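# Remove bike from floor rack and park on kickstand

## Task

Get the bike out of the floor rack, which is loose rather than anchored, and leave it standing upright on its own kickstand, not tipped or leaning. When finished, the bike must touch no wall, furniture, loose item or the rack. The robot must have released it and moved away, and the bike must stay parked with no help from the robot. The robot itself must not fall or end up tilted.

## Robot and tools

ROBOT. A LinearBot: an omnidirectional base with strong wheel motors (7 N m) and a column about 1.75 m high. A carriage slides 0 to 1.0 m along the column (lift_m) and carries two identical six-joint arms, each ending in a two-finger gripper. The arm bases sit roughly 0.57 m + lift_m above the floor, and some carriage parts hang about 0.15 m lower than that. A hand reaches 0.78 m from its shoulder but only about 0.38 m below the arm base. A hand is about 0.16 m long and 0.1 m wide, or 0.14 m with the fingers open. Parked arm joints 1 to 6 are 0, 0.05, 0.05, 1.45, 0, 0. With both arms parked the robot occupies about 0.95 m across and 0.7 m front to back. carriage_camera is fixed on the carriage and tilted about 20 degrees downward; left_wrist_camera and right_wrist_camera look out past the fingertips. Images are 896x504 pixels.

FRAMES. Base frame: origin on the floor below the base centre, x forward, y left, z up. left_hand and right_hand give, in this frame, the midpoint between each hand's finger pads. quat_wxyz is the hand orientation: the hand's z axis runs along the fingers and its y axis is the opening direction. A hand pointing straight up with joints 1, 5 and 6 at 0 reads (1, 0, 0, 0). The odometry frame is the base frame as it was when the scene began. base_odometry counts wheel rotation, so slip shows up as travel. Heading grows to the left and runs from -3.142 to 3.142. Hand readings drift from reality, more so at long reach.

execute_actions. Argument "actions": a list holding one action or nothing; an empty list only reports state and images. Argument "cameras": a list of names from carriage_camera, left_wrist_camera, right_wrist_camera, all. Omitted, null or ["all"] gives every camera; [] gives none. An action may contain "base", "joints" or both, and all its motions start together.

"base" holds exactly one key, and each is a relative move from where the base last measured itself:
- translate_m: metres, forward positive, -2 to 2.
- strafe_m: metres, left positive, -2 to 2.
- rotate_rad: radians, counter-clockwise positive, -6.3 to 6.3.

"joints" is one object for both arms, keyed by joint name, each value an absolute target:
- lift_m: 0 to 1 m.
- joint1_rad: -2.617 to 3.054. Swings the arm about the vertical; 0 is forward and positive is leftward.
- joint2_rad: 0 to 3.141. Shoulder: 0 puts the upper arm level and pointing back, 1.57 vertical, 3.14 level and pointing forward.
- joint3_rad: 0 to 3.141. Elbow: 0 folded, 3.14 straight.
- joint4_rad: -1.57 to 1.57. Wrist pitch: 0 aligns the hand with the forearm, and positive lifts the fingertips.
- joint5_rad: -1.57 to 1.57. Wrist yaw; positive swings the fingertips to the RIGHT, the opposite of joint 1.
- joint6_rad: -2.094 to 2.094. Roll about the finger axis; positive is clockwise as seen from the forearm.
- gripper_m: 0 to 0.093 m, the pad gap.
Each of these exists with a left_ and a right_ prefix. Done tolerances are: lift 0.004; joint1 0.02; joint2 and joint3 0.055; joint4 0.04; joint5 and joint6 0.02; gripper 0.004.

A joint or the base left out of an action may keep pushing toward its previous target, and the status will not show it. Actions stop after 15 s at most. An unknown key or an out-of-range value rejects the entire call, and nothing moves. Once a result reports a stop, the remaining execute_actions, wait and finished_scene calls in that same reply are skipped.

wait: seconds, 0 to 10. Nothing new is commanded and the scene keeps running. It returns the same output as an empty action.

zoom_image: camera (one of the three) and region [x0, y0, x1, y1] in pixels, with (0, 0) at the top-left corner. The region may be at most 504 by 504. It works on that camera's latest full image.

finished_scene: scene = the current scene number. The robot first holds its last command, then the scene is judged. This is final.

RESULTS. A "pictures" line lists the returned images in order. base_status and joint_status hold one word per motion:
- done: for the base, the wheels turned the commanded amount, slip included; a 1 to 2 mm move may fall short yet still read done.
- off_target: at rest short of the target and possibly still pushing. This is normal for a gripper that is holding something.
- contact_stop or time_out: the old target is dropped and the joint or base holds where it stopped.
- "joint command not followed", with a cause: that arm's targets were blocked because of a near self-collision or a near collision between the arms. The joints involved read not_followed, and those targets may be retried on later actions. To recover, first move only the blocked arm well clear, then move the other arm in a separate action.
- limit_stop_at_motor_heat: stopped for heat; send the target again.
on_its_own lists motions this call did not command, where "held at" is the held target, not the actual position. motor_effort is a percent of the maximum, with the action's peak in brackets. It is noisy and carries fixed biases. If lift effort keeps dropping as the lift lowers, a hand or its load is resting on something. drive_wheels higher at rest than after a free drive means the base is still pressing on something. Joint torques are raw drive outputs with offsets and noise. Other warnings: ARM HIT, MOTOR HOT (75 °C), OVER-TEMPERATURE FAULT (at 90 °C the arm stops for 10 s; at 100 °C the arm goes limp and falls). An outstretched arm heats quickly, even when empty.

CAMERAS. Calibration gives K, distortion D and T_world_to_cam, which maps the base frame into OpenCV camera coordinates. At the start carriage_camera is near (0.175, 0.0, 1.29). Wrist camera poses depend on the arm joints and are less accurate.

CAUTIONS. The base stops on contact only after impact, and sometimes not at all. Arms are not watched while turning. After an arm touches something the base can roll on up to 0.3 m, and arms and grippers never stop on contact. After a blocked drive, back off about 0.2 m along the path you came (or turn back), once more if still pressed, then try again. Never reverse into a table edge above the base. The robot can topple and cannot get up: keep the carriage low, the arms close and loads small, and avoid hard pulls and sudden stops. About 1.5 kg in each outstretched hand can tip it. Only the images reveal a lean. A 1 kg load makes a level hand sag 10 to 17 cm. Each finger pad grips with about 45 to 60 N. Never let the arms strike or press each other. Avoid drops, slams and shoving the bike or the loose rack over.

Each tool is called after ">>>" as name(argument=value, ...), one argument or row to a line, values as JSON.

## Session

>>> execute_actions(
  actions=[],
  cameras=["carriage_camera"],
)

Scene clock: 0.00 s.
Joint torques (N m, as the arm reports them, + toward a larger angle): no reading
base_odometry: x=+0.000 y=+0.000 heading=+0.000 (m, m, rad; odometry frame)
base_status: not commanded
joint_positions: lift_m=+0.300 left_joint1_rad=+0.026 left_joint2_rad=+0.054 left_joint3_rad=+0.048 left_joint4_rad=+1.486 left_joint5_rad=-0.038 left_joint6_rad=-0.037 left_gripper_m=+0.094 right_joint1_rad=-0.002 right_joint2_rad=+0.050 right_joint3_rad=+0.059 right_joint4_rad=+1.490 right_joint5_rad=-0.013 right_joint6_rad=+0.025 right_gripper_m=+0.094
joint_status: not commanded
motor_effort: lift_m=+16 drive_wheels=+0 (%)
left_hand: x=+0.2849 y=+0.3442 z=+1.3082 quat_wxyz=(+0.999, -0.020, +0.045, -0.005) (m; base frame)
right_hand: x=+0.2795 y=-0.3348 z=+1.3113 quat_wxyz=(+0.999, -0.006, +0.036, +0.012) (m; base frame)
pictures: carriage_camera
camera_calibration (this result's frames):
carriage_camera: T_world_to_cam=[[0.0541726, -0.998366, 0.0181988, -0.0350441], [-0.36568, -0.0367951, -0.930013, 1.26613], [0.929163, 0.0437263, -0.367076, 0.312289], [0, 0, 0, 1]] pos_world=[0.174729, -0.00205481, 1.29279]
Images, in order (width x height): carriage_camera 896x504.

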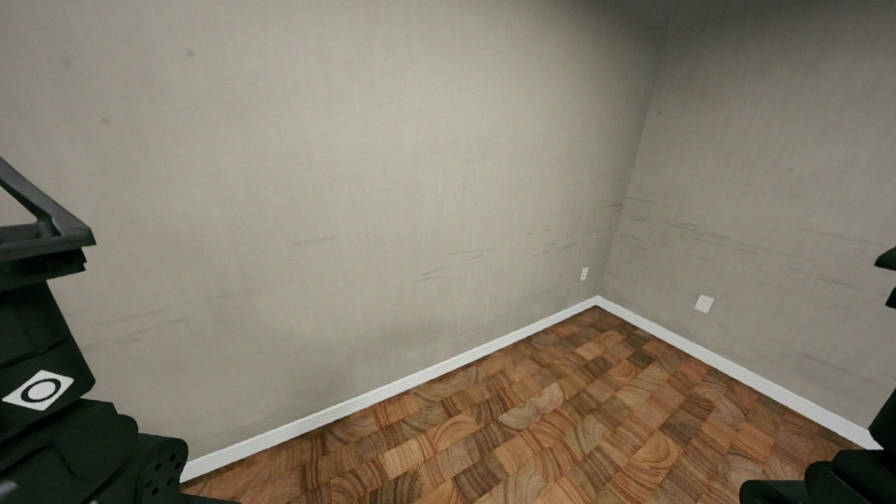

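>>> execute_actions(
  actions=[
    {"base":{"rotate_rad":2.6}},
  ],
  cameras=["carriage_camera"],
)

Scene clock: 5.83 s.
Joint torques (N m, as the arm reports them, + toward a larger angle): left_arm=[ 0.1   4.18  5.85 -0.09 -0.03  0.01] | right_arm=[ 0.12  3.85  5.88 -0.18 -0.07  0.07]
base_odometry: x=+0.000 y=+0.000 heading=+2.600 (m, m, rad; odometry frame)
base_status: done
joint_positions: lift_m=+0.300 left_joint1_rad=+0.026 left_joint2_rad=+0.054 left_joint3_rad=+0.048 left_joint4_rad=+1.482 left_joint5_rad=-0.038 left_joint6_rad=-0.037 left_gripper_m=+0.094 right_joint1_rad=-0.002 right_joint2_rad=+0.050 right_joint3_rad=+0.059 right_joint4_rad=+1.489 right_joint5_rad=-0.013 right_joint6_rad=+0.025 right_gripper_m=+0.094
joint_status: not commanded
motor_effort: lift_m=+16(15) drive_wheels=+2(5) (%)
left_hand: x=+0.2861 y=+0.3442 z=+1.3080 quat_wxyz=(+0.999, -0.021, +0.047, -0.005) (m; base frame)
right_hand: x=+0.2799 y=-0.3348 z=+1.3113 quat_wxyz=(+0.999, -0.006, +0.037, +0.012) (m; base frame)
pictures: carriage_camera
camera_calibration (this result's frames):
carriage_camera: T_world_to_cam=[[0.0541726, -0.998366, 0.0181988, -0.0350441], [-0.36568, -0.0367951, -0.930013, 1.26613], [0.929163, 0.0437263, -0.367076, 0.312289], [0, 0, 0, 1]] pos_world=[0.174729, -0.00205481, 1.29279]
Images, in order (width x height): carriage_camera 896x504.

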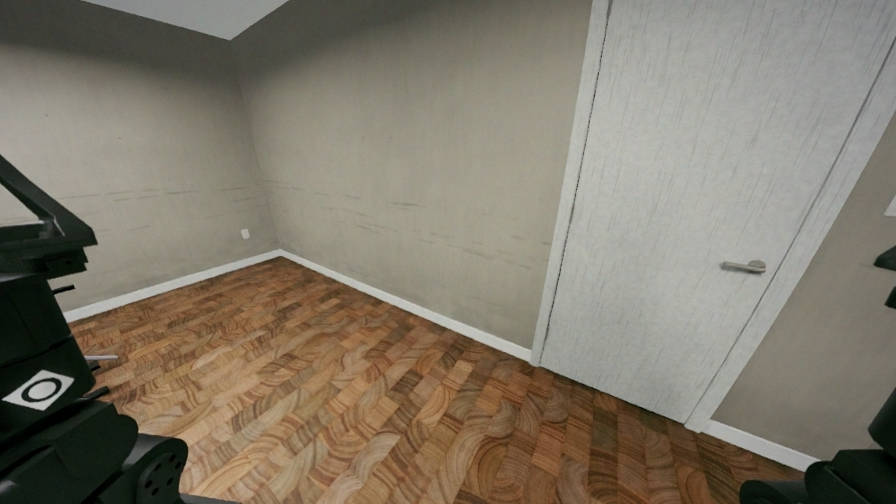

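>>> execute_actions(
  actions=[
    {"base":{"rotate_rad":1.2}},
  ],
  cameras=["carriage_camera"],
)

Scene clock: 11.53 s.
Joint torques (N m, as the arm reports them, + toward a larger angle): left_arm=[ 0.15  4.17  5.91 -0.1  -0.03  0.02] | right_arm=[ 0.13  3.84  5.89 -0.17 -0.08  0.07]
base_odometry: x=+0.000 y=+0.000 heading=-2.484 (m, m, rad; odometry frame)
base_status: done
joint_positions: lift_m=+0.300 left_joint1_rad=+0.026 left_joint2_rad=+0.054 left_joint3_rad=+0.048 left_joint4_rad=+1.483 left_joint5_rad=-0.038 left_joint6_rad=-0.037 left_gripper_m=+0.094 right_joint1_rad=-0.002 right_joint2_rad=+0.050 right_joint3_rad=+0.059 right_joint4_rad=+1.488 right_joint5_rad=-0.013 right_joint6_rad=+0.025 right_gripper_m=+0.094
joint_status: not commanded
motor_effort: lift_m=+15(13) drive_wheels=+2(8) (%)
left_hand: x=+0.2859 y=+0.3442 z=+1.3081 quat_wxyz=(+0.999, -0.021, +0.047, -0.005) (m; base frame)
right_hand: x=+0.2800 y=-0.3348 z=+1.3113 quat_wxyz=(+0.999, -0.006, +0.037, +0.012) (m; base frame)
pictures: carriage_camera
camera_calibration (this result's frames):
carriage_camera: T_world_to_cam=[[0.0541726, -0.998366, 0.0181988, -0.0350441], [-0.36568, -0.0367951, -0.930013, 1.26613], [0.929163, 0.0437263, -0.367076, 0.312289], [0, 0, 0, 1]] pos_world=[0.174729, -0.00205481, 1.29279]
Images, in order (width x height): carriage_camera 896x504.

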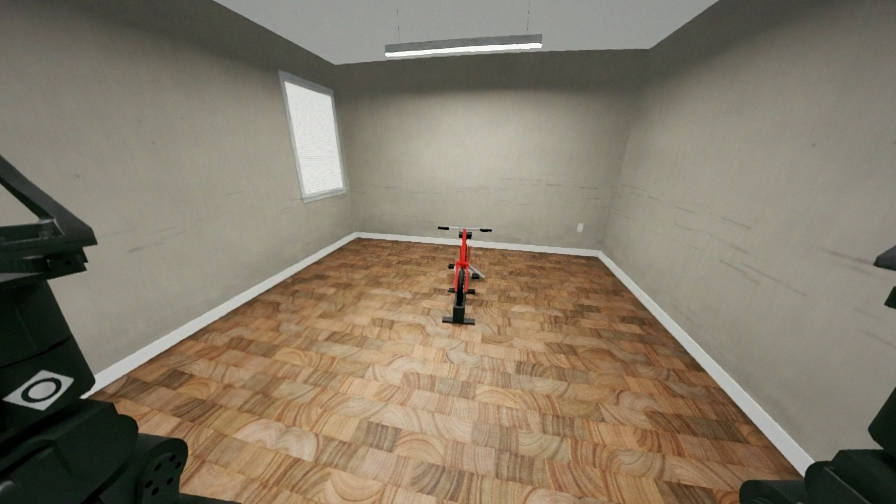

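>>> zoom_image(
  camera="carriage_camera",
  region=[400,210,530,335],
)

Region (400, 210, 530, 335) of carriage_camera's 896x504 image, scaled by 3.877, with more detail than that image has; it fills the top 485 rows of this view, and the rest is white.

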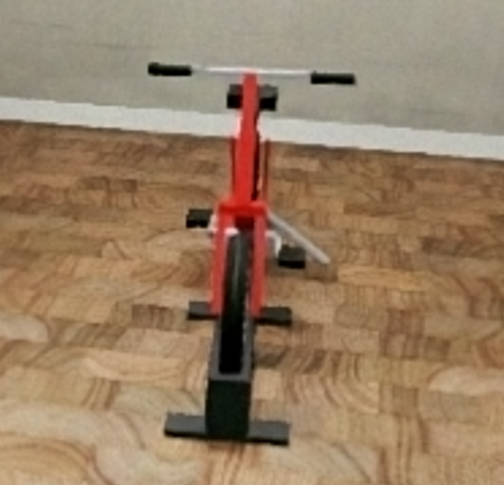

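>>> execute_actions(
  actions=[
    {"base":{"strafe_m":-1.05}},
  ],
  cameras=[],
)

>>> execute_actions(
  actions=[
    {"base":{"translate_m":2.0}},
  ],
  cameras=["carriage_camera"],
)

>>> execute_actions(
  actions=[
    {"base":{"rotate_rad":1.57},"joints":{"lift_m":0.1}},
  ],
  cameras=["carriage_camera"],
)

Scene clock: 28.13 s.
Joint torques (N m, as the arm reports them, + toward a larger angle): left_arm=[ 0.1   4.17  5.9  -0.1  -0.02  0.02] | right_arm=[ 0.07  3.93  5.91 -0.16 -0.08  0.06]
base_odometry: x=-0.643 y=+0.830 heading=-2.483 (m, m, rad; odometry frame)
base_status: done
joint_positions: lift_m=+0.300 left_joint1_rad=+0.026 left_joint2_rad=+0.054 left_joint3_rad=+0.048 left_joint4_rad=+1.483 left_joint5_rad=-0.038 left_joint6_rad=-0.037 left_gripper_m=+0.094 right_joint1_rad=-0.002 right_joint2_rad=+0.050 right_joint3_rad=+0.059 right_joint4_rad=+1.488 right_joint5_rad=-0.013 right_joint6_rad=+0.025 right_gripper_m=+0.094
joint_status: not commanded
motor_effort: lift_m=+16(15) drive_wheels=-3(10) (%)
left_hand: x=+0.2859 y=+0.3442 z=+1.3081 quat_wxyz=(+0.999, -0.021, +0.047, -0.005) (m; base frame)
right_hand: x=+0.2800 y=-0.3348 z=+1.3113 quat_wxyz=(+0.999, -0.006, +0.037, +0.012) (m; base frame)
pictures: none
No camera images: the call's "cameras" was empty. Leave "cameras" out to get every camera's image.

Scene clock: 34.50 s.
Joint torques (N m, as the arm reports them, + toward a larger angle): left_arm=[ 0.07  4.15  5.88 -0.12 -0.03  0.03] | right_arm=[ 0.13  3.94  5.85 -0.17 -0.08  0.07]
base_odometry: x=-2.225 y=-0.393 heading=-2.483 (m, m, rad; odometry frame)
base_status: done
joint_positions: lift_m=+0.300 left_joint1_rad=+0.026 left_joint2_rad=+0.054 left_joint3_rad=+0.048 left_joint4_rad=+1.485 left_joint5_rad=-0.038 left_joint6_rad=-0.037 left_gripper_m=+0.094 right_joint1_rad=-0.002 right_joint2_rad=+0.050 right_joint3_rad=+0.059 right_joint4_rad=+1.488 right_joint5_rad=-0.013 right_joint6_rad=+0.025 right_gripper_m=+0.094
joint_status: not commanded
motor_effort: lift_m=+15(17) drive_wheels=-2(8) (%)
left_hand: x=+0.2852 y=+0.3442 z=+1.3081 quat_wxyz=(+0.999, -0.021, +0.045, -0.005) (m; base frame)
right_hand: x=+0.2800 y=-0.3348 z=+1.3113 quat_wxyz=(+0.999, -0.006, +0.037, +0.012) (m; base frame)
pictures: carriage_camera
camera_calibration (this result's frames):
carriage_camera: T_world_to_cam=[[0.0541726, -0.998366, 0.0181988, -0.0350441], [-0.36568, -0.0367951, -0.930013, 1.26613], [0.929163, 0.0437263, -0.367076, 0.312289], [0, 0, 0, 1]] pos_world=[0.174729, -0.00205481, 1.29279]
Images, in order (width x height): carriage_camera 896x504.

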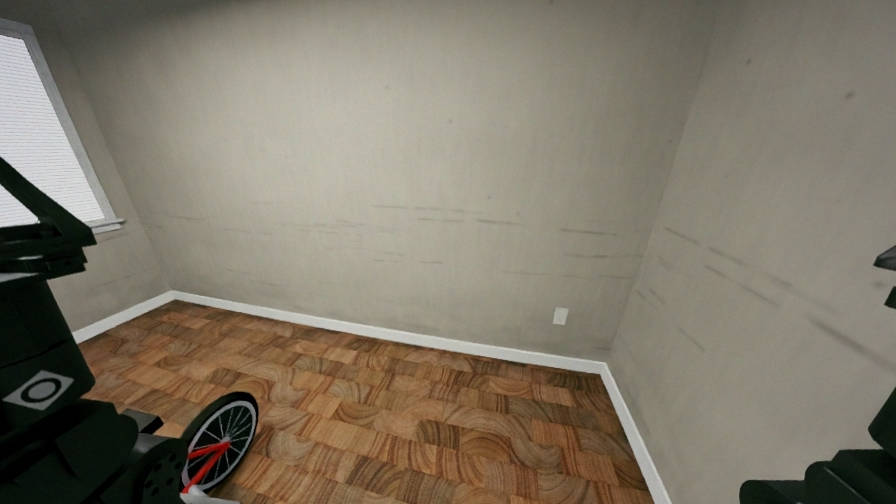

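Scene clock: 37.60 s.
Joint torques (N m, as the arm reports them, + toward a larger angle): left_arm=[ 0.1   4.16  5.91 -0.12 -0.01  0.01] | right_arm=[ 0.09  3.86  5.89 -0.15 -0.08  0.07]
base_odometry: x=-2.225 y=-0.393 heading=-0.914 (m, m, rad; odometry frame)
base_status: done
joint_positions: lift_m=+0.100 left_joint1_rad=+0.026 left_joint2_rad=+0.054 left_joint3_rad=+0.048 left_joint4_rad=+1.484 left_joint5_rad=-0.038 left_joint6_rad=-0.037 left_gripper_m=+0.094 right_joint1_rad=-0.002 right_joint2_rad=+0.050 right_joint3_rad=+0.059 right_joint4_rad=+1.488 right_joint5_rad=-0.013 right_joint6_rad=+0.025 right_gripper_m=+0.094
joint_status: all done
motor_effort: lift_m=+14(13) drive_wheels=+2(8) (%)
left_hand: x=+0.2855 y=+0.3442 z=+1.1083 quat_wxyz=(+0.999, -0.021, +0.046, -0.005) (m; base frame)
right_hand: x=+0.2800 y=-0.3348 z=+1.1115 quat_wxyz=(+0.999, -0.006, +0.037, +0.012) (m; base frame)
pictures: carriage_camera
camera_calibration (this result's frames):
carriage_camera: T_world_to_cam=[[0.0541726, -0.998366, 0.0181988, -0.0314087], [-0.36568, -0.0367951, -0.930013, 1.08035], [0.929163, 0.0437263, -0.367076, 0.238961], [0, 0, 0, 1]] pos_world=[0.174729, -0.00205481, 1.09302]
Images, in order (width x height): carriage_camera 896x504.

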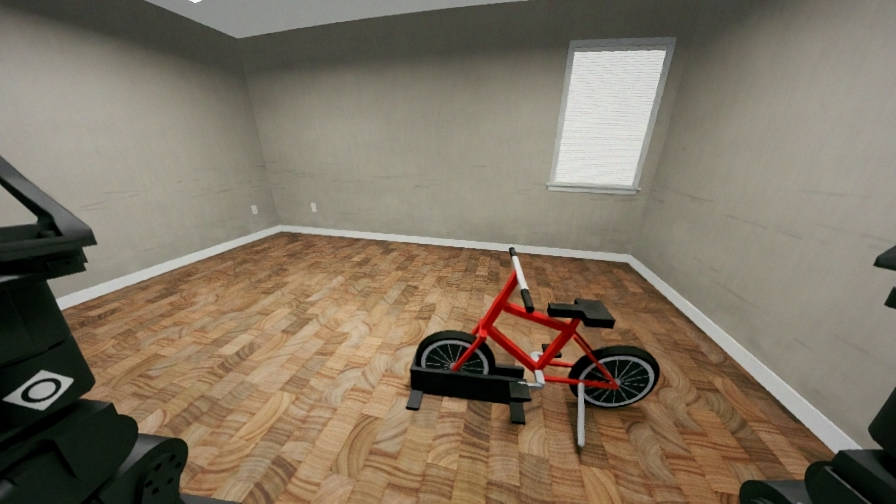

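>>> execute_actions(
  actions=[
    {"base":{"rotate_rad":-0.065},"joints":{"lift_m":0.25,"left_joint1_rad":-0.555,"left_joint2_rad":2.23,"left_joint3_rad":1.9,"left_joint4_rad":-1.24,"left_joint5_rad":0,"left_joint6_rad":-0.55,"right_joint1_rad":0.555,"right_joint2_rad":2.52,"right_joint3_rad":1.85,"right_joint4_rad":-0.9,"right_joint5_rad":0,"right_joint6_rad":2.09}},
  ],
  cameras=[],
)

>>> execute_actions(
  actions=[
    {"base":{"strafe_m":-0.28}},
  ],
  cameras=[],
)

>>> execute_actions(
  actions=[
    {"base":{"translate_m":0.38},"joints":{"lift_m":0.2}},
  ],
)

Scene clock: 67.73 s.
Joint torques (N m, as the arm reports them, + toward a larger angle): left_arm=[ -0.46 -13.31   7.79   0.28  -0.07  -0.07] | right_arm=[  0.48 -13.65   6.77   0.14   0.02   0.17]
base_odometry: x=-2.225 y=-0.393 heading=-0.978 (m, m, rad; odometry frame)
base_status: done
joint_positions: lift_m=+0.250 left_joint1_rad=-0.548 left_joint2_rad=+2.232 left_joint3_rad=+1.877 left_joint4_rad=-1.237 left_joint5_rad=-0.003 left_joint6_rad=-0.542 left_gripper_m=+0.094 right_joint1_rad=+0.551 right_joint2_rad=+2.519 right_joint3_rad=+1.835 right_joint4_rad=-0.890 right_joint5_rad=-0.005 right_joint6_rad=+2.082 right_gripper_m=+0.094
joint_status: all done
motor_effort: lift_m=+16(22) drive_wheels=-1(3) (%)
left_hand: x=+0.6264 y=+0.1148 z=+0.8742 quat_wxyz=(-0.008, +0.003, +1.000, +0.007) (m; base frame)
right_hand: x=+0.6541 y=-0.0947 z=+0.7404 quat_wxyz=(-0.003, +0.693, +0.721, -0.001) (m; base frame)
pictures: none
No camera images: the call's "cameras" was empty. Leave "cameras" out to get every camera's image.

Scene clock: 70.13 s.
Joint torques (N m, as the arm reports them, + toward a larger angle): left_arm=[ -0.21 -13.46   7.75   0.29  -0.08  -0.07] | right_arm=[  0.38 -13.66   6.82   0.14   0.03   0.16]
base_odometry: x=-2.458 y=-0.549 heading=-0.978 (m, m, rad; odometry frame)
base_status: done
joint_positions: lift_m=+0.250 left_joint1_rad=-0.551 left_joint2_rad=+2.232 left_joint3_rad=+1.877 left_joint4_rad=-1.238 left_joint5_rad=-0.003 left_joint6_rad=-0.542 left_gripper_m=+0.094 right_joint1_rad=+0.552 right_joint2_rad=+2.519 right_joint3_rad=+1.835 right_joint4_rad=-0.890 right_joint5_rad=-0.005 right_joint6_rad=+2.082 right_gripper_m=+0.094
joint_status: not commanded
motor_effort: lift_m=+17(18) drive_wheels=-4(7) (%)
left_hand: x=+0.6256 y=+0.1138 z=+0.8742 quat_wxyz=(-0.009, +0.004, +1.000, +0.007) (m; base frame)
right_hand: x=+0.6538 y=-0.0943 z=+0.7404 quat_wxyz=(-0.003, +0.693, +0.721, -0.001) (m; base frame)
pictures: none
No camera images: the call's "cameras" was empty. Leave "cameras" out to get every camera's image.

Scene clock: 72.97 s.
Joint torques (N m, as the arm reports them, + toward a larger angle): left_arm=[ -0.26 -13.15   7.32   0.31  -0.1   -0.06] | right_arm=[  0.43 -13.7    6.81   0.19   0.01   0.16]
base_odometry: x=-2.245 y=-0.865 heading=-0.978 (m, m, rad; odometry frame)
base_status: done
joint_positions: lift_m=+0.200 left_joint1_rad=-0.551 left_joint2_rad=+2.231 left_joint3_rad=+1.885 left_joint4_rad=-1.240 left_joint5_rad=-0.002 left_joint6_rad=-0.542 left_gripper_m=+0.094 right_joint1_rad=+0.552 right_joint2_rad=+2.519 right_joint3_rad=+1.835 right_joint4_rad=-0.895 right_joint5_rad=-0.005 right_joint6_rad=+2.082 right_gripper_m=+0.094
joint_status: all done
motor_effort: lift_m=+13(13) drive_wheels=-4(9) (%)
left_hand: x=+0.6268 y=+0.1129 z=+0.8270 quat_wxyz=(-0.006, +0.004, +1.000, +0.005) (m; base frame)
right_hand: x=+0.6526 y=-0.0948 z=+0.6907 quat_wxyz=(-0.004, +0.693, +0.721, -0.003) (m; base frame)
pictures: carriage_camera, left_wrist_camera, right_wrist_camera
camera_calibration (this result's frames):
carriage_camera: T_world_to_cam=[[0.0541726, -0.998366, 0.0181988, -0.0332284], [-0.36568, -0.0367951, -0.930013, 1.17334], [0.929163, 0.0437263, -0.367076, 0.275666], [0, 0, 0, 1]] pos_world=[0.174729, -0.00205481, 1.19302]
left_wrist_camera: T_world_to_cam=[[0.0235114, -0.999589, 0.0164245, 0.0837914], [-0.796533, -0.00880209, 0.60453, 0.00597639], [-0.604137, -0.027296, -0.796413, 1.16818], [0, 0, 0, 1]] pos_world=[0.708529, 0.115696, 0.925361]
right_wrist_camera: T_world_to_cam=[[-0.999675, 0.000530266, 0.0254863, 0.63533], [0.0160615, 0.789475, 0.613572, -0.360356], [-0.0197954, 0.613782, -0.789227, 0.741787], [0, 0, 0, 1]] pos_world=[0.655596, -0.171141, 0.790351]
Images, in order (width x height): carriage_camera 896x504, left_wrist_camera 896x504, right_wrist_camera 896x504.

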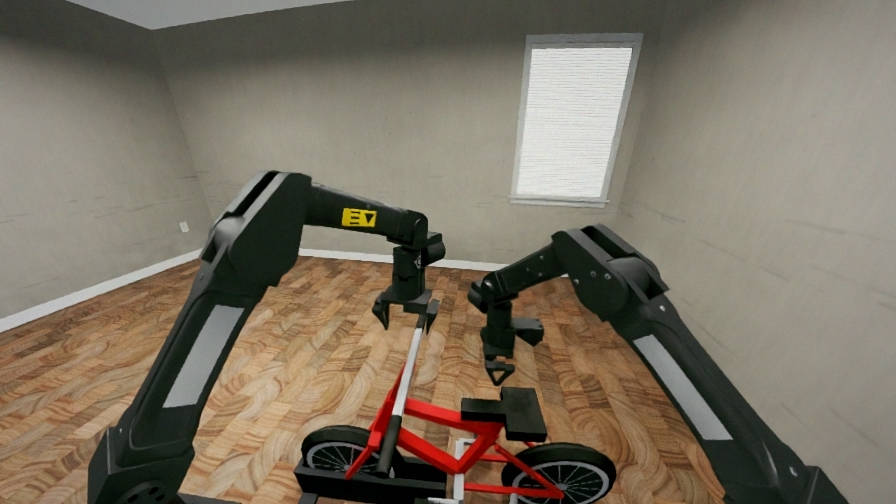

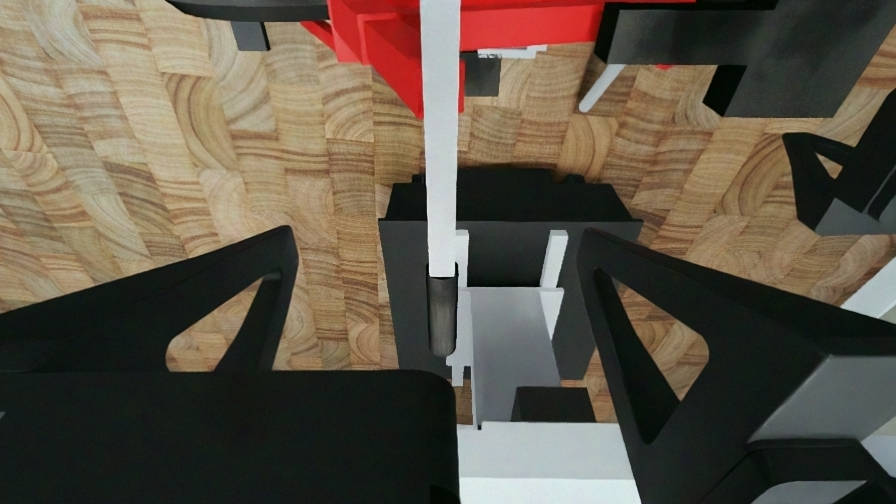

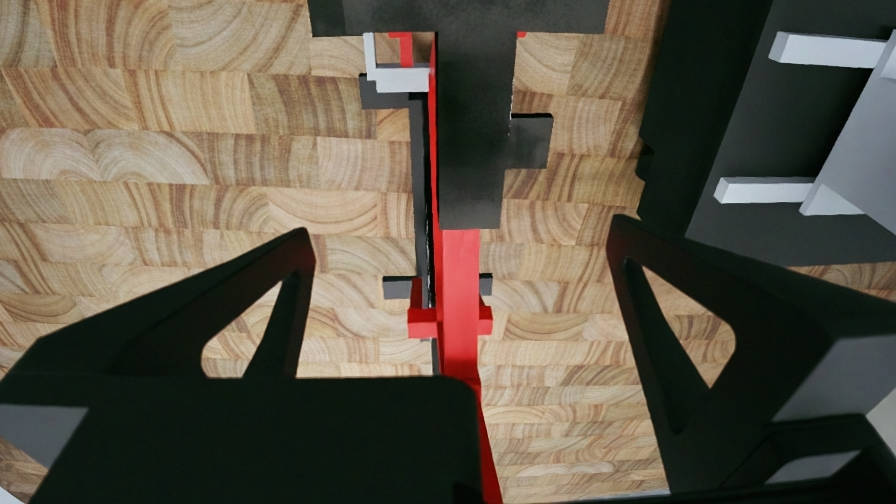

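>>> execute_actions(
  actions=[
    {"joints":{"lift_m":0.0}},
  ],
)

Scene clock: 76.67 s.
Joint torques (N m, as the arm reports them, + toward a larger angle): left_arm=[ -0.18 -11.8    6.5    0.38  -0.03  -0.05] | right_arm=[  0.43 -12.92   6.38   0.24   0.03   0.16]
base_odometry: x=-2.245 y=-0.865 heading=-0.978 (m, m, rad; odometry frame)
base_status: not commanded
joint_positions: lift_m=+0.001 left_joint1_rad=-0.551 left_joint2_rad=+2.214 left_joint3_rad=+1.898 left_joint4_rad=-1.237 left_joint5_rad=-0.009 left_joint6_rad=-0.544 left_gripper_m=+0.094 right_joint1_rad=+0.552 right_joint2_rad=+2.509 right_joint3_rad=+1.841 right_joint4_rad=-0.897 right_joint5_rad=-0.006 right_joint6_rad=+2.083 right_gripper_m=+0.094
joint_status: all done
motor_effort: lift_m=+12(13) drive_wheels=-4(4) (%)
left_hand: x=+0.6319 y=+0.1111 z=+0.6375 quat_wxyz=(+0.010, +0.003, +1.000, -0.001) (m; base frame)
right_hand: x=+0.6557 y=-0.0927 z=+0.4971 quat_wxyz=(-0.002, +0.693, +0.721, +0.004) (m; base frame)
pictures: carriage_camera, left_wrist_camera, right_wrist_camera
camera_calibration (this result's frames):
carriage_camera: T_world_to_cam=[[0.0541726, -0.998366, 0.0181988, -0.0295952], [-0.36568, -0.0367951, -0.930013, 0.987673], [0.929163, 0.0437263, -0.367076, 0.202383], [0, 0, 0, 1]] pos_world=[0.174729, -0.00205481, 0.993377]
left_wrist_camera: T_world_to_cam=[[0.0243342, -0.999307, 0.0281745, 0.0770271], [-0.815318, -0.00352945, 0.579003, 0.152214], [-0.578502, -0.0370607, -0.814839, 1.01695], [0, 0, 0, 1]] pos_world=[0.710534, 0.1152, 0.738344]
right_wrist_camera: T_world_to_cam=[[-0.999907, 0.00113254, 0.013557, 0.649443], [0.00929744, 0.784376, 0.620216, -0.242554], [-0.00993135, 0.620284, -0.784314, 0.579496], [0, 0, 0, 1]] pos_world=[0.657393, -0.169934, 0.596138]
Images, in order (width x height): carriage_camera 896x504, left_wrist_camera 896x504, right_wrist_camera 896x504.

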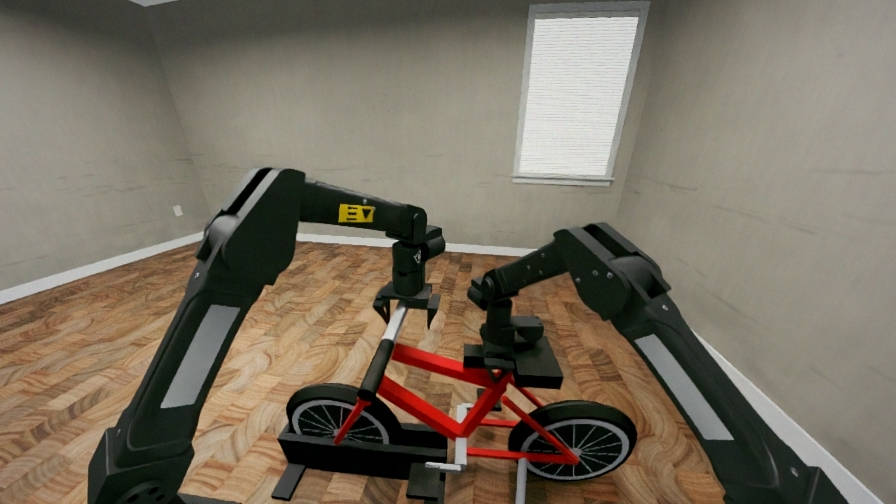

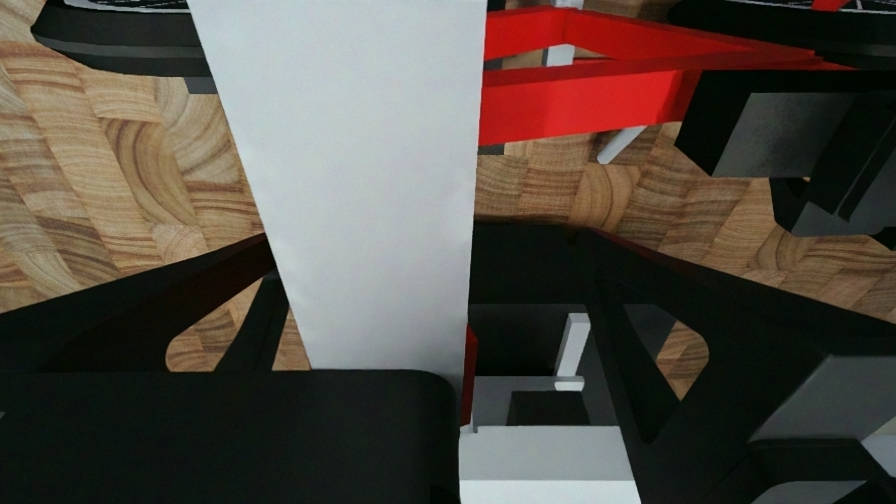

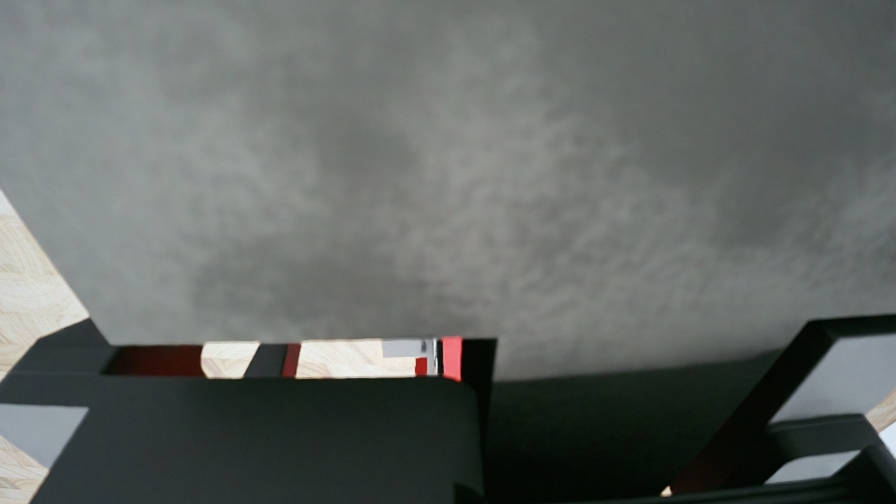

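>>> execute_actions(
  actions=[
    {"joints":{"left_gripper_m":0,"right_gripper_m":0}},
  ],
  cameras=[],
)

>>> execute_actions(
  actions=[
    {"base":{"translate_m":0.02},"joints":{"lift_m":0.03}},
  ],
  cameras=[],
)

>>> execute_actions(
  actions=[
    {"base":{"strafe_m":-0.35}},
  ],
  cameras=["carriage_camera"],
)

Scene clock: 81.43 s.
Joint torques (N m, as the arm reports them, + toward a larger angle): left_arm=[ -0.3  -11.53   5.92   0.58   0.96  -0.2 ] | right_arm=[ -0.12 -12.59   6.41   0.58   0.08  -0.1 ]
base_odometry: x=-2.246 y=-0.865 heading=-0.978 (m, m, rad; odometry frame)
base_status: not commanded
joint_positions: lift_m=+0.001 left_joint1_rad=-0.549 left_joint2_rad=+2.211 left_joint3_rad=+1.905 left_joint4_rad=-1.263 left_joint5_rad=-0.128 left_joint6_rad=-0.531 left_gripper_m=+0.037 right_joint1_rad=+0.558 right_joint2_rad=+2.506 right_joint3_rad=+1.841 right_joint4_rad=-0.947 right_joint5_rad=-0.013 right_joint6_rad=+2.104 right_gripper_m=+0.039
joint_status: left_gripper_m off_target (ended at +0.037, target +0.000); right_gripper_m off_target (ended at +0.039, target +0.000)
motor_effort: lift_m=+12(11) drive_wheels=+4(6) (%)
left_hand: x=+0.6393 y=+0.1314 z=+0.6420 quat_wxyz=(+0.034, +0.009, +0.998, +0.054) (m; base frame)
right_hand: x=+0.6437 y=-0.0956 z=+0.4986 quat_wxyz=(-0.011, +0.698, +0.716, -0.018) (m; base frame)
pictures: none
No camera images: the call's "cameras" was empty. Leave "cameras" out to get every camera's image.

Scene clock: 82.37 s.
Joint torques (N m, as the arm reports them, + toward a larger angle): left_arm=[  0.59 -16.46   6.46   0.34   1.13  -0.06] | right_arm=[ -0.38 -16.5    6.71   0.16   0.19  -0.09]
base_odometry: x=-2.235 y=-0.881 heading=-0.979 (m, m, rad; odometry frame)
base_status: done
joint_positions: lift_m=+0.029 left_joint1_rad=-0.562 left_joint2_rad=+2.267 left_joint3_rad=+1.897 left_joint4_rad=-1.251 left_joint5_rad=-0.151 left_joint6_rad=-0.543 left_gripper_m=+0.034 right_joint1_rad=+0.561 right_joint2_rad=+2.560 right_joint3_rad=+1.832 right_joint4_rad=-0.905 right_joint5_rad=-0.024 right_joint6_rad=+2.104 right_gripper_m=+0.039
joint_status: all done
motor_effort: lift_m=+20(21) drive_wheels=+4(7) (%)
left_hand: x=+0.6365 y=+0.1314 z=+0.6462 quat_wxyz=(+0.018, +0.011, +0.997, +0.077) (m; base frame)
right_hand: x=+0.6384 y=-0.0951 z=+0.5013 quat_wxyz=(-0.019, +0.697, +0.716, -0.028) (m; base frame)
pictures: none
No camera images: the call's "cameras" was empty. Leave "cameras" out to get every camera's image.

Scene clock: 84.10 s.
Joint torques (N m, as the arm reports them, + toward a larger angle): left_arm=[  0.77 -16.61   6.92   0.56   1.43   0.73] | right_arm=[ -1.34 -16.51   6.82   0.     0.41  -0.1 ]
base_odometry: x=-2.346 y=-0.957 heading=-0.979 (m, m, rad; odometry frame)
base_status: strafe_m contact_stop (by the wheels' count: -0.135 of -0.350)
joint_positions: lift_m=+0.029 left_joint1_rad=-0.564 left_joint2_rad=+2.270 left_joint3_rad=+1.888 left_joint4_rad=-1.284 left_joint5_rad=-0.186 left_joint6_rad=-0.627 left_gripper_m=+0.031 right_joint1_rad=+0.573 right_joint2_rad=+2.560 right_joint3_rad=+1.832 right_joint4_rad=-0.884 right_joint5_rad=-0.048 right_joint6_rad=+2.104 right_gripper_m=+0.038
joint_status: not commanded
motor_effort: lift_m=+21(19) drive_wheels=-2(18) (%)
left_hand: x=+0.6303 y=+0.1413 z=+0.6448 quat_wxyz=(+0.013, -0.027, +0.994, +0.103) (m; base frame)
right_hand: x=+0.6376 y=-0.0842 z=+0.5012 quat_wxyz=(-0.028, +0.693, +0.720, -0.014) (m; base frame)
pictures: carriage_camera
camera_calibration (this result's frames):
carriage_camera: T_world_to_cam=[[0.0541726, -0.998366, 0.0181988, -0.0301182], [-0.36568, -0.0367951, -0.930013, 1.0144], [0.929163, 0.0437263, -0.367076, 0.212932], [0, 0, 0, 1]] pos_world=[0.174729, -0.00205481, 1.02211]
Images, in order (width x height): carriage_camera 896x504.

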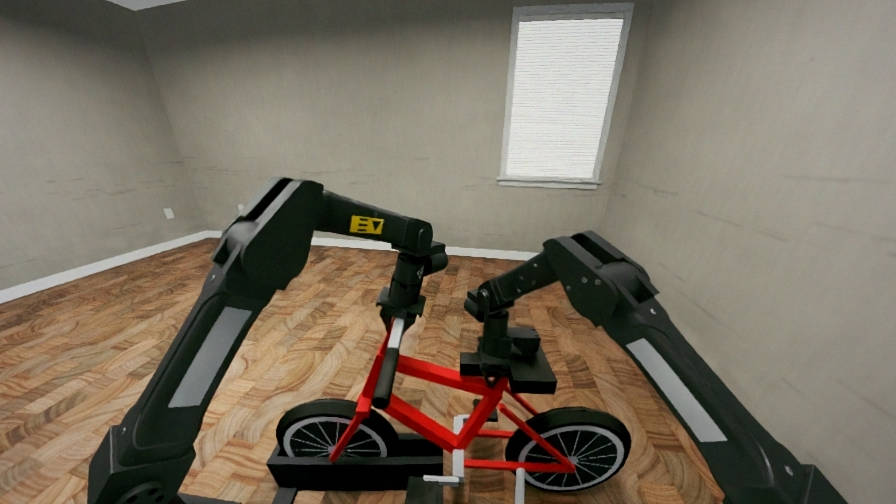

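>>> execute_actions(
  actions=[
    {"base":{"strafe_m":-0.12},"joints":{"lift_m":0.045}},
  ],
)

Scene clock: 88.23 s.
Joint torques (N m, as the arm reports them, + toward a larger angle): left_arm=[  0.45 -18.79   7.82   0.32   1.49   0.72] | right_arm=[ -1.64 -18.67   6.71  -0.37   0.42  -0.09]
base_odometry: x=-2.446 y=-1.024 heading=-0.979 (m, m, rad; odometry frame)
base_status: done
joint_positions: lift_m=+0.044 left_joint1_rad=-0.559 left_joint2_rad=+2.294 left_joint3_rad=+1.873 left_joint4_rad=-1.263 left_joint5_rad=-0.192 left_joint6_rad=-0.626 left_gripper_m=+0.030 right_joint1_rad=+0.577 right_joint2_rad=+2.590 right_joint3_rad=+1.832 right_joint4_rad=-0.842 right_joint5_rad=-0.050 right_joint6_rad=+2.104 right_gripper_m=+0.038
joint_status: all done
motor_effort: lift_m=+21(20) drive_wheels=+1(13) (%)
left_hand: x=+0.6307 y=+0.1444 z=+0.6463 quat_wxyz=(+0.007, -0.028, +0.993, +0.111) (m; base frame)
right_hand: x=+0.6393 y=-0.0804 z=+0.5028 quat_wxyz=(-0.028, +0.691, +0.722, -0.008) (m; base frame)
pictures: carriage_camera, left_wrist_camera, right_wrist_camera
camera_calibration (this result's frames):
carriage_camera: T_world_to_cam=[[0.0541726, -0.998366, 0.0181988, -0.0303865], [-0.36568, -0.0367951, -0.930013, 1.02811], [0.929163, 0.0437263, -0.367076, 0.218342], [0, 0, 0, 1]] pos_world=[0.174729, -0.00205481, 1.03685]
left_wrist_camera: T_world_to_cam=[[0.0879691, -0.977104, -0.193722, 0.210098], [-0.806502, -0.184007, 0.561869, 0.177844], [-0.58465, 0.10681, -0.804223, 1.00083], [0, 0, 0, 1]] pos_world=[0.710087, 0.131112, 0.745669]
right_wrist_camera: T_world_to_cam=[[-0.997713, -0.00329028, 0.067506, 0.604116], [0.040266, 0.773263, 0.632806, -0.282711], [-0.0542819, 0.634077, -0.771362, 0.59915], [0, 0, 0, 1]] pos_world=[0.646641, -0.15931, 0.600282]
Images, in order (width x height): carriage_camera 896x504, left_wrist_camera 896x504, right_wrist_camera 896x504.

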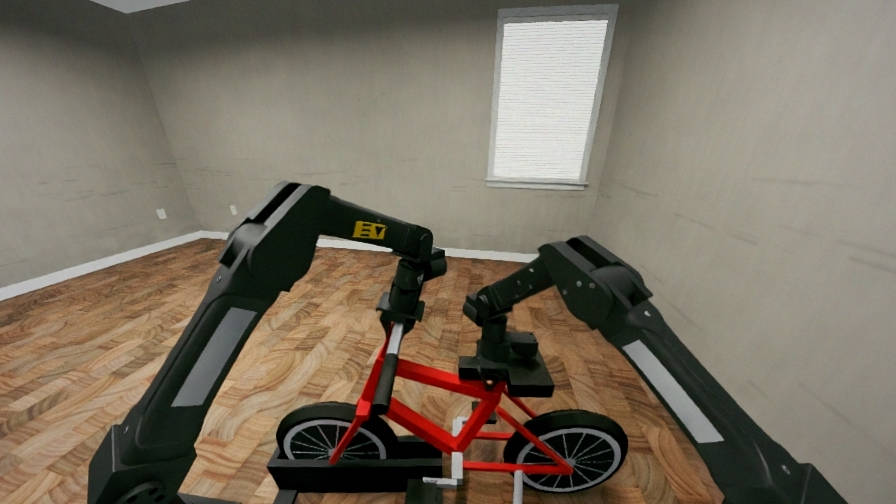

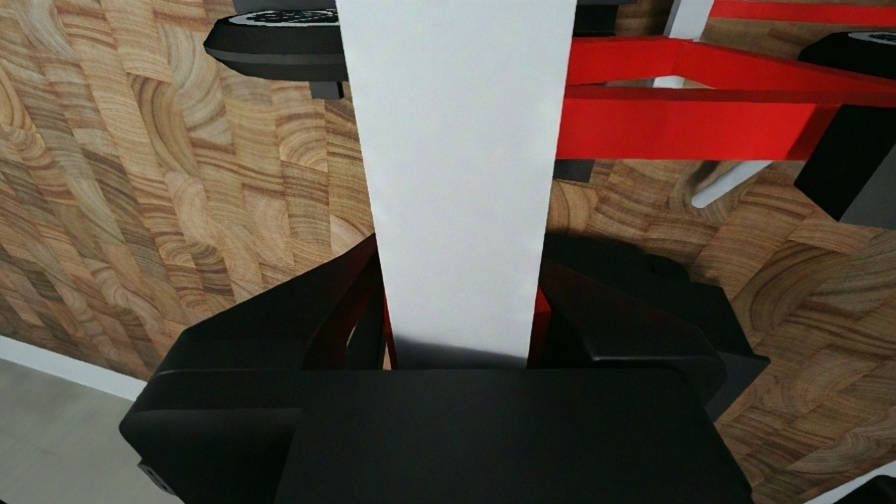

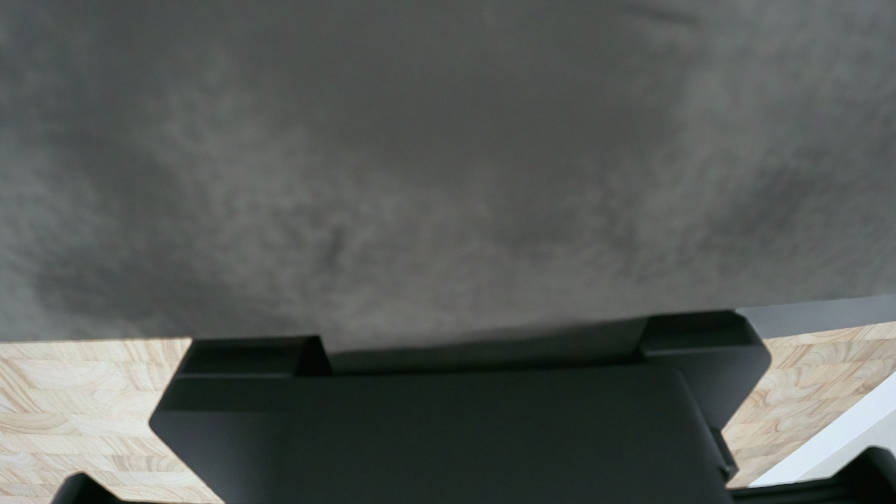

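>>> execute_actions(
  actions=[
    {"base":{"strafe_m":0.1},"joints":{"left_gripper_m":0.07,"lift_m":0.015}},
  ],
  cameras=[],
)

>>> execute_actions(
  actions=[
    {"base":{"strafe_m":-0.2},"joints":{"lift_m":0.02}},
  ],
  cameras=["carriage_camera","left_wrist_camera"],
)

Scene clock: 99.53 s.
Joint torques (N m, as the arm reports them, + toward a larger angle): left_arm=[  0.81 -14.05   7.43   0.02  -0.22   0.18] | right_arm=[  3.91 -14.49   6.78   0.61  -0.32   0.55]
base_odometry: x=-2.363 y=-0.968 heading=-0.979 (m, m, rad; odometry frame)
base_status: done
joint_positions: lift_m=+0.015 left_joint1_rad=-0.564 left_joint2_rad=+2.239 left_joint3_rad=+1.883 left_joint4_rad=-1.205 left_joint5_rad=+0.014 left_joint6_rad=-0.565 left_gripper_m=+0.070 right_joint1_rad=+0.509 right_joint2_rad=+2.533 right_joint3_rad=+1.832 right_joint4_rad=-0.958 right_joint5_rad=+0.033 right_joint6_rad=+2.052 right_gripper_m=+0.038
joint_status: all done
motor_effort: lift_m=+12(16) drive_wheels=-5(6) (%)
left_hand: x=+0.6287 y=+0.1014 z=+0.6384 quat_wxyz=(+0.001, +0.000, +1.000, -0.009) (m; base frame)
right_hand: x=+0.6490 y=-0.1270 z=+0.4999 quat_wxyz=(+0.003, +0.696, +0.717, -0.047) (m; base frame)
pictures: none
No camera images: the call's "cameras" was empty. Leave "cameras" out to get every camera's image.

Scene clock: 101.60 s.
Joint torques (N m, as the arm reports them, + toward a larger angle): left_arm=[  0.11 -13.56   7.43   0.34  -0.06   0.08] | right_arm=[ -0.21 -15.21   6.92   0.02   0.32  -0.1 ]
base_odometry: x=-2.529 y=-1.080 heading=-0.979 (m, m, rad; odometry frame)
base_status: done
joint_positions: lift_m=+0.020 left_joint1_rad=-0.554 left_joint2_rad=+2.235 left_joint3_rad=+1.883 left_joint4_rad=-1.246 left_joint5_rad=-0.006 left_joint6_rad=-0.558 left_gripper_m=+0.070 right_joint1_rad=+0.559 right_joint2_rad=+2.541 right_joint3_rad=+1.832 right_joint4_rad=-0.879 right_joint5_rad=-0.040 right_joint6_rad=+2.104 right_gripper_m=+0.038
joint_status: all done
motor_effort: lift_m=+19(22) drive_wheels=+1(8) (%)
left_hand: x=+0.6244 y=+0.1132 z=+0.6441 quat_wxyz=(-0.010, -0.002, +1.000, +0.010) (m; base frame)
right_hand: x=+0.6461 y=-0.0878 z=+0.4998 quat_wxyz=(-0.022, +0.698, +0.716, -0.004) (m; base frame)
pictures: carriage_camera, left_wrist_camera
camera_calibration (this result's frames):
carriage_camera: T_world_to_cam=[[0.0541726, -0.998366, 0.0181988, -0.0299389], [-0.36568, -0.0367951, -0.930013, 1.00523], [0.929163, 0.0437263, -0.367076, 0.209314], [0, 0, 0, 1]] pos_world=[0.174729, -0.00205481, 1.01226]
left_wrist_camera: T_world_to_cam=[[0.0357046, -0.999343, 0.00616443, 0.0861969], [-0.791696, -0.0245204, 0.610423, 0.109643], [-0.609871, -0.0266753, -0.792052, 1.0218], [0, 0, 0, 1]] pos_world=[0.706894, 0.116086, 0.74186]
Images, in order (width x height): carriage_camera 896x504, left_wrist_camera 896x504.

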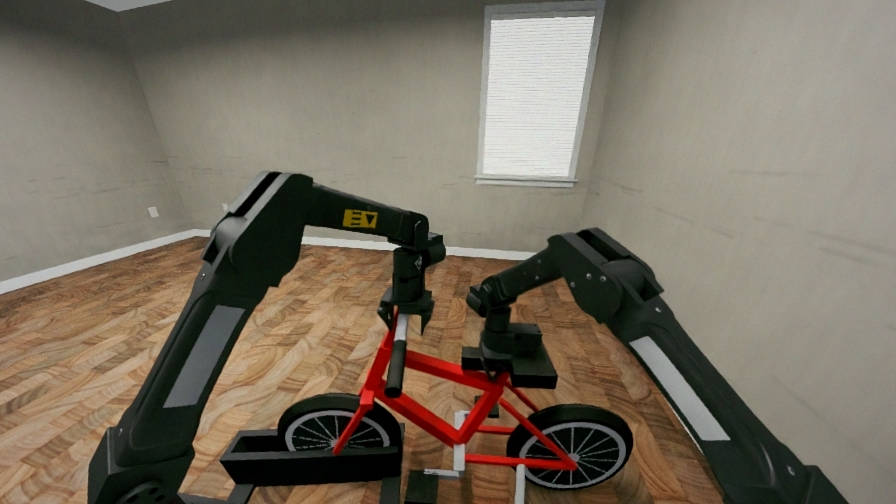

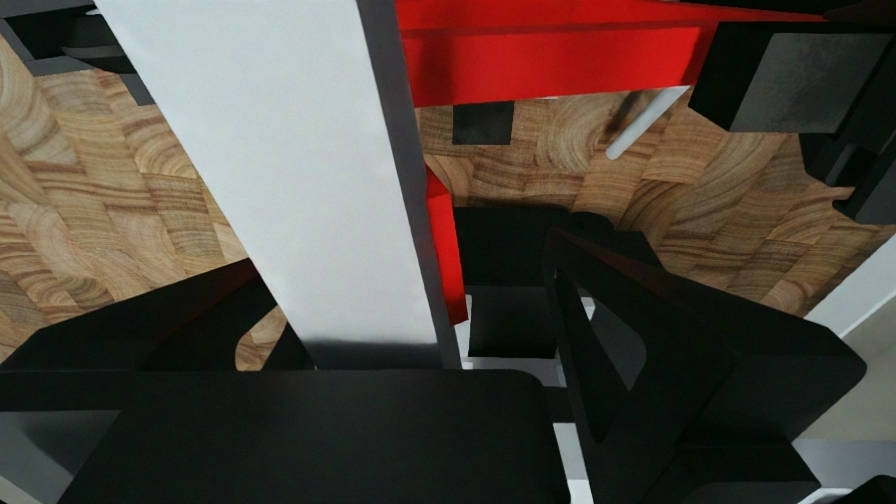

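>>> execute_actions(
  actions=[
    {"base":{"strafe_m":-0.2},"joints":{"lift_m":0.022}},
  ],
  cameras=["carriage_camera","right_wrist_camera"],
)

Scene clock: 107.03 s.
Joint torques (N m, as the arm reports them, + toward a larger angle): left_arm=[  0.04 -13.47   7.42   0.36  -0.05   0.08] | right_arm=[  2.3  -15.37   6.92   0.01  -0.22  -0.1 ]
base_odometry: x=-2.695 y=-1.192 heading=-0.979 (m, m, rad; odometry frame)
base_status: done
joint_positions: lift_m=+0.022 left_joint1_rad=-0.554 left_joint2_rad=+2.233 left_joint3_rad=+1.883 left_joint4_rad=-1.246 left_joint5_rad=-0.005 left_joint6_rad=-0.558 left_gripper_m=+0.070 right_joint1_rad=+0.528 right_joint2_rad=+2.543 right_joint3_rad=+1.832 right_joint4_rad=-0.880 right_joint5_rad=+0.022 right_joint6_rad=+2.104 right_gripper_m=+0.038
joint_status: all done
motor_effort: lift_m=+19(20) drive_wheels=+0(11) (%)
left_hand: x=+0.6245 y=+0.1130 z=+0.6467 quat_wxyz=(-0.009, -0.002, +1.000, +0.009) (m; base frame)
right_hand: x=+0.6587 y=-0.1097 z=+0.5006 quat_wxyz=(+0.008, +0.709, +0.705, -0.013) (m; base frame)
pictures: carriage_camera, right_wrist_camera
camera_calibration (this result's frames):
carriage_camera: T_world_to_cam=[[0.0541726, -0.998366, 0.0181988, -0.0299745], [-0.36568, -0.0367951, -0.930013, 1.00705], [0.929163, 0.0437263, -0.367076, 0.210033], [0, 0, 0, 1]] pos_world=[0.174729, -0.00205481, 1.01422]
right_wrist_camera: T_world_to_cam=[[-0.998673, 0.0469716, 0.0211339, 0.65283], [0.0503924, 0.806127, 0.589593, -0.240823], [0.0106575, 0.589875, -0.807424, 0.587525], [0, 0, 0, 1]] pos_world=[0.657837, -0.183097, 0.602573]
Images, in order (width x height): carriage_camera 896x504, right_wrist_camera 896x504.

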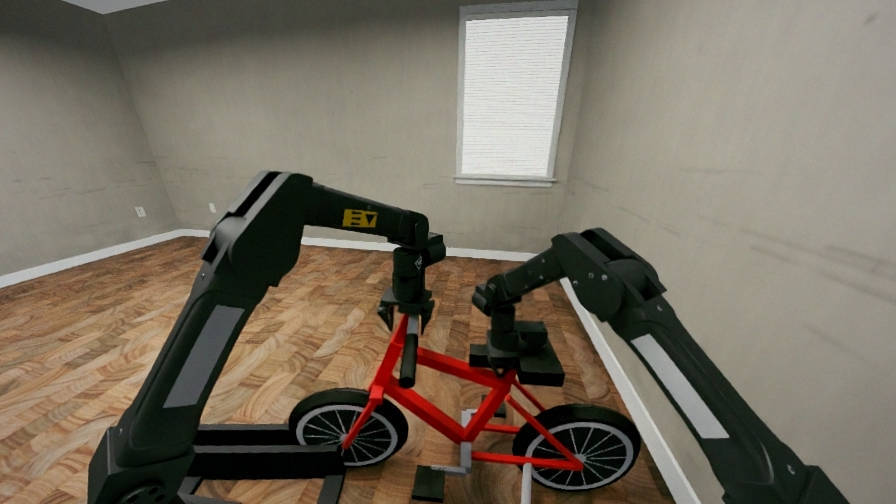

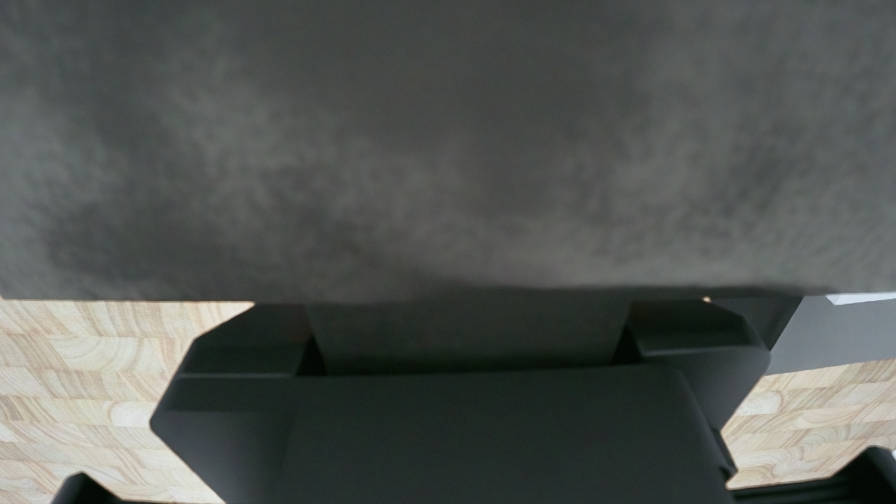

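>>> execute_actions(
  actions=[
    {"base":{"strafe_m":0.7},"joints":{"lift_m":0.02}},
  ],
  cameras=["carriage_camera"],
)

Scene clock: 118.83 s.
Joint torques (N m, as the arm reports them, + toward a larger angle): left_arm=[  1.38 -13.52   7.54  -0.03  -0.36   0.15] | right_arm=[  3.22 -15.41   6.73   0.51  -0.46   0.6 ]
base_odometry: x=-2.114 y=-0.801 heading=-0.979 (m, m, rad; odometry frame)
base_status: done
joint_positions: lift_m=+0.020 left_joint1_rad=-0.572 left_joint2_rad=+2.233 left_joint3_rad=+1.883 left_joint4_rad=-1.193 left_joint5_rad=+0.030 left_joint6_rad=-0.565 left_gripper_m=+0.070 right_joint1_rad=+0.516 right_joint2_rad=+2.546 right_joint3_rad=+1.832 right_joint4_rad=-0.950 right_joint5_rad=+0.048 right_joint6_rad=+2.049 right_gripper_m=+0.038
joint_status: all done
motor_effort: lift_m=+15(14) drive_wheels=+1(17) (%)
left_hand: x=+0.6282 y=+0.0946 z=+0.6456 quat_wxyz=(+0.004, +0.004, +1.000, -0.020) (m; base frame)
right_hand: x=+0.6482 y=-0.1271 z=+0.4994 quat_wxyz=(+0.010, +0.692, +0.720, -0.051) (m; base frame)
pictures: carriage_camera
camera_calibration (this result's frames):
carriage_camera: T_world_to_cam=[[0.0541726, -0.998366, 0.0181988, -0.0299531], [-0.36568, -0.0367951, -0.930013, 1.00596], [0.929163, 0.0437263, -0.367076, 0.2096], [0, 0, 0, 1]] pos_world=[0.174729, -0.00205481, 1.01304]
Images, in order (width x height): carriage_camera 896x504.

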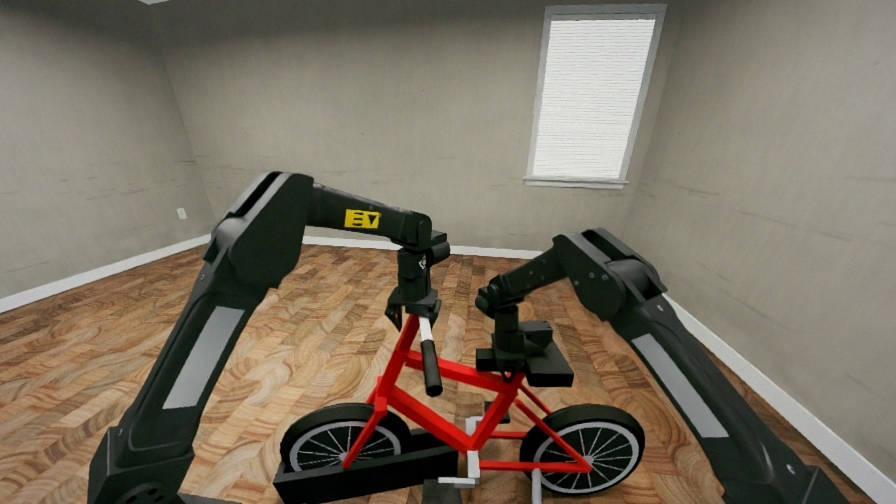

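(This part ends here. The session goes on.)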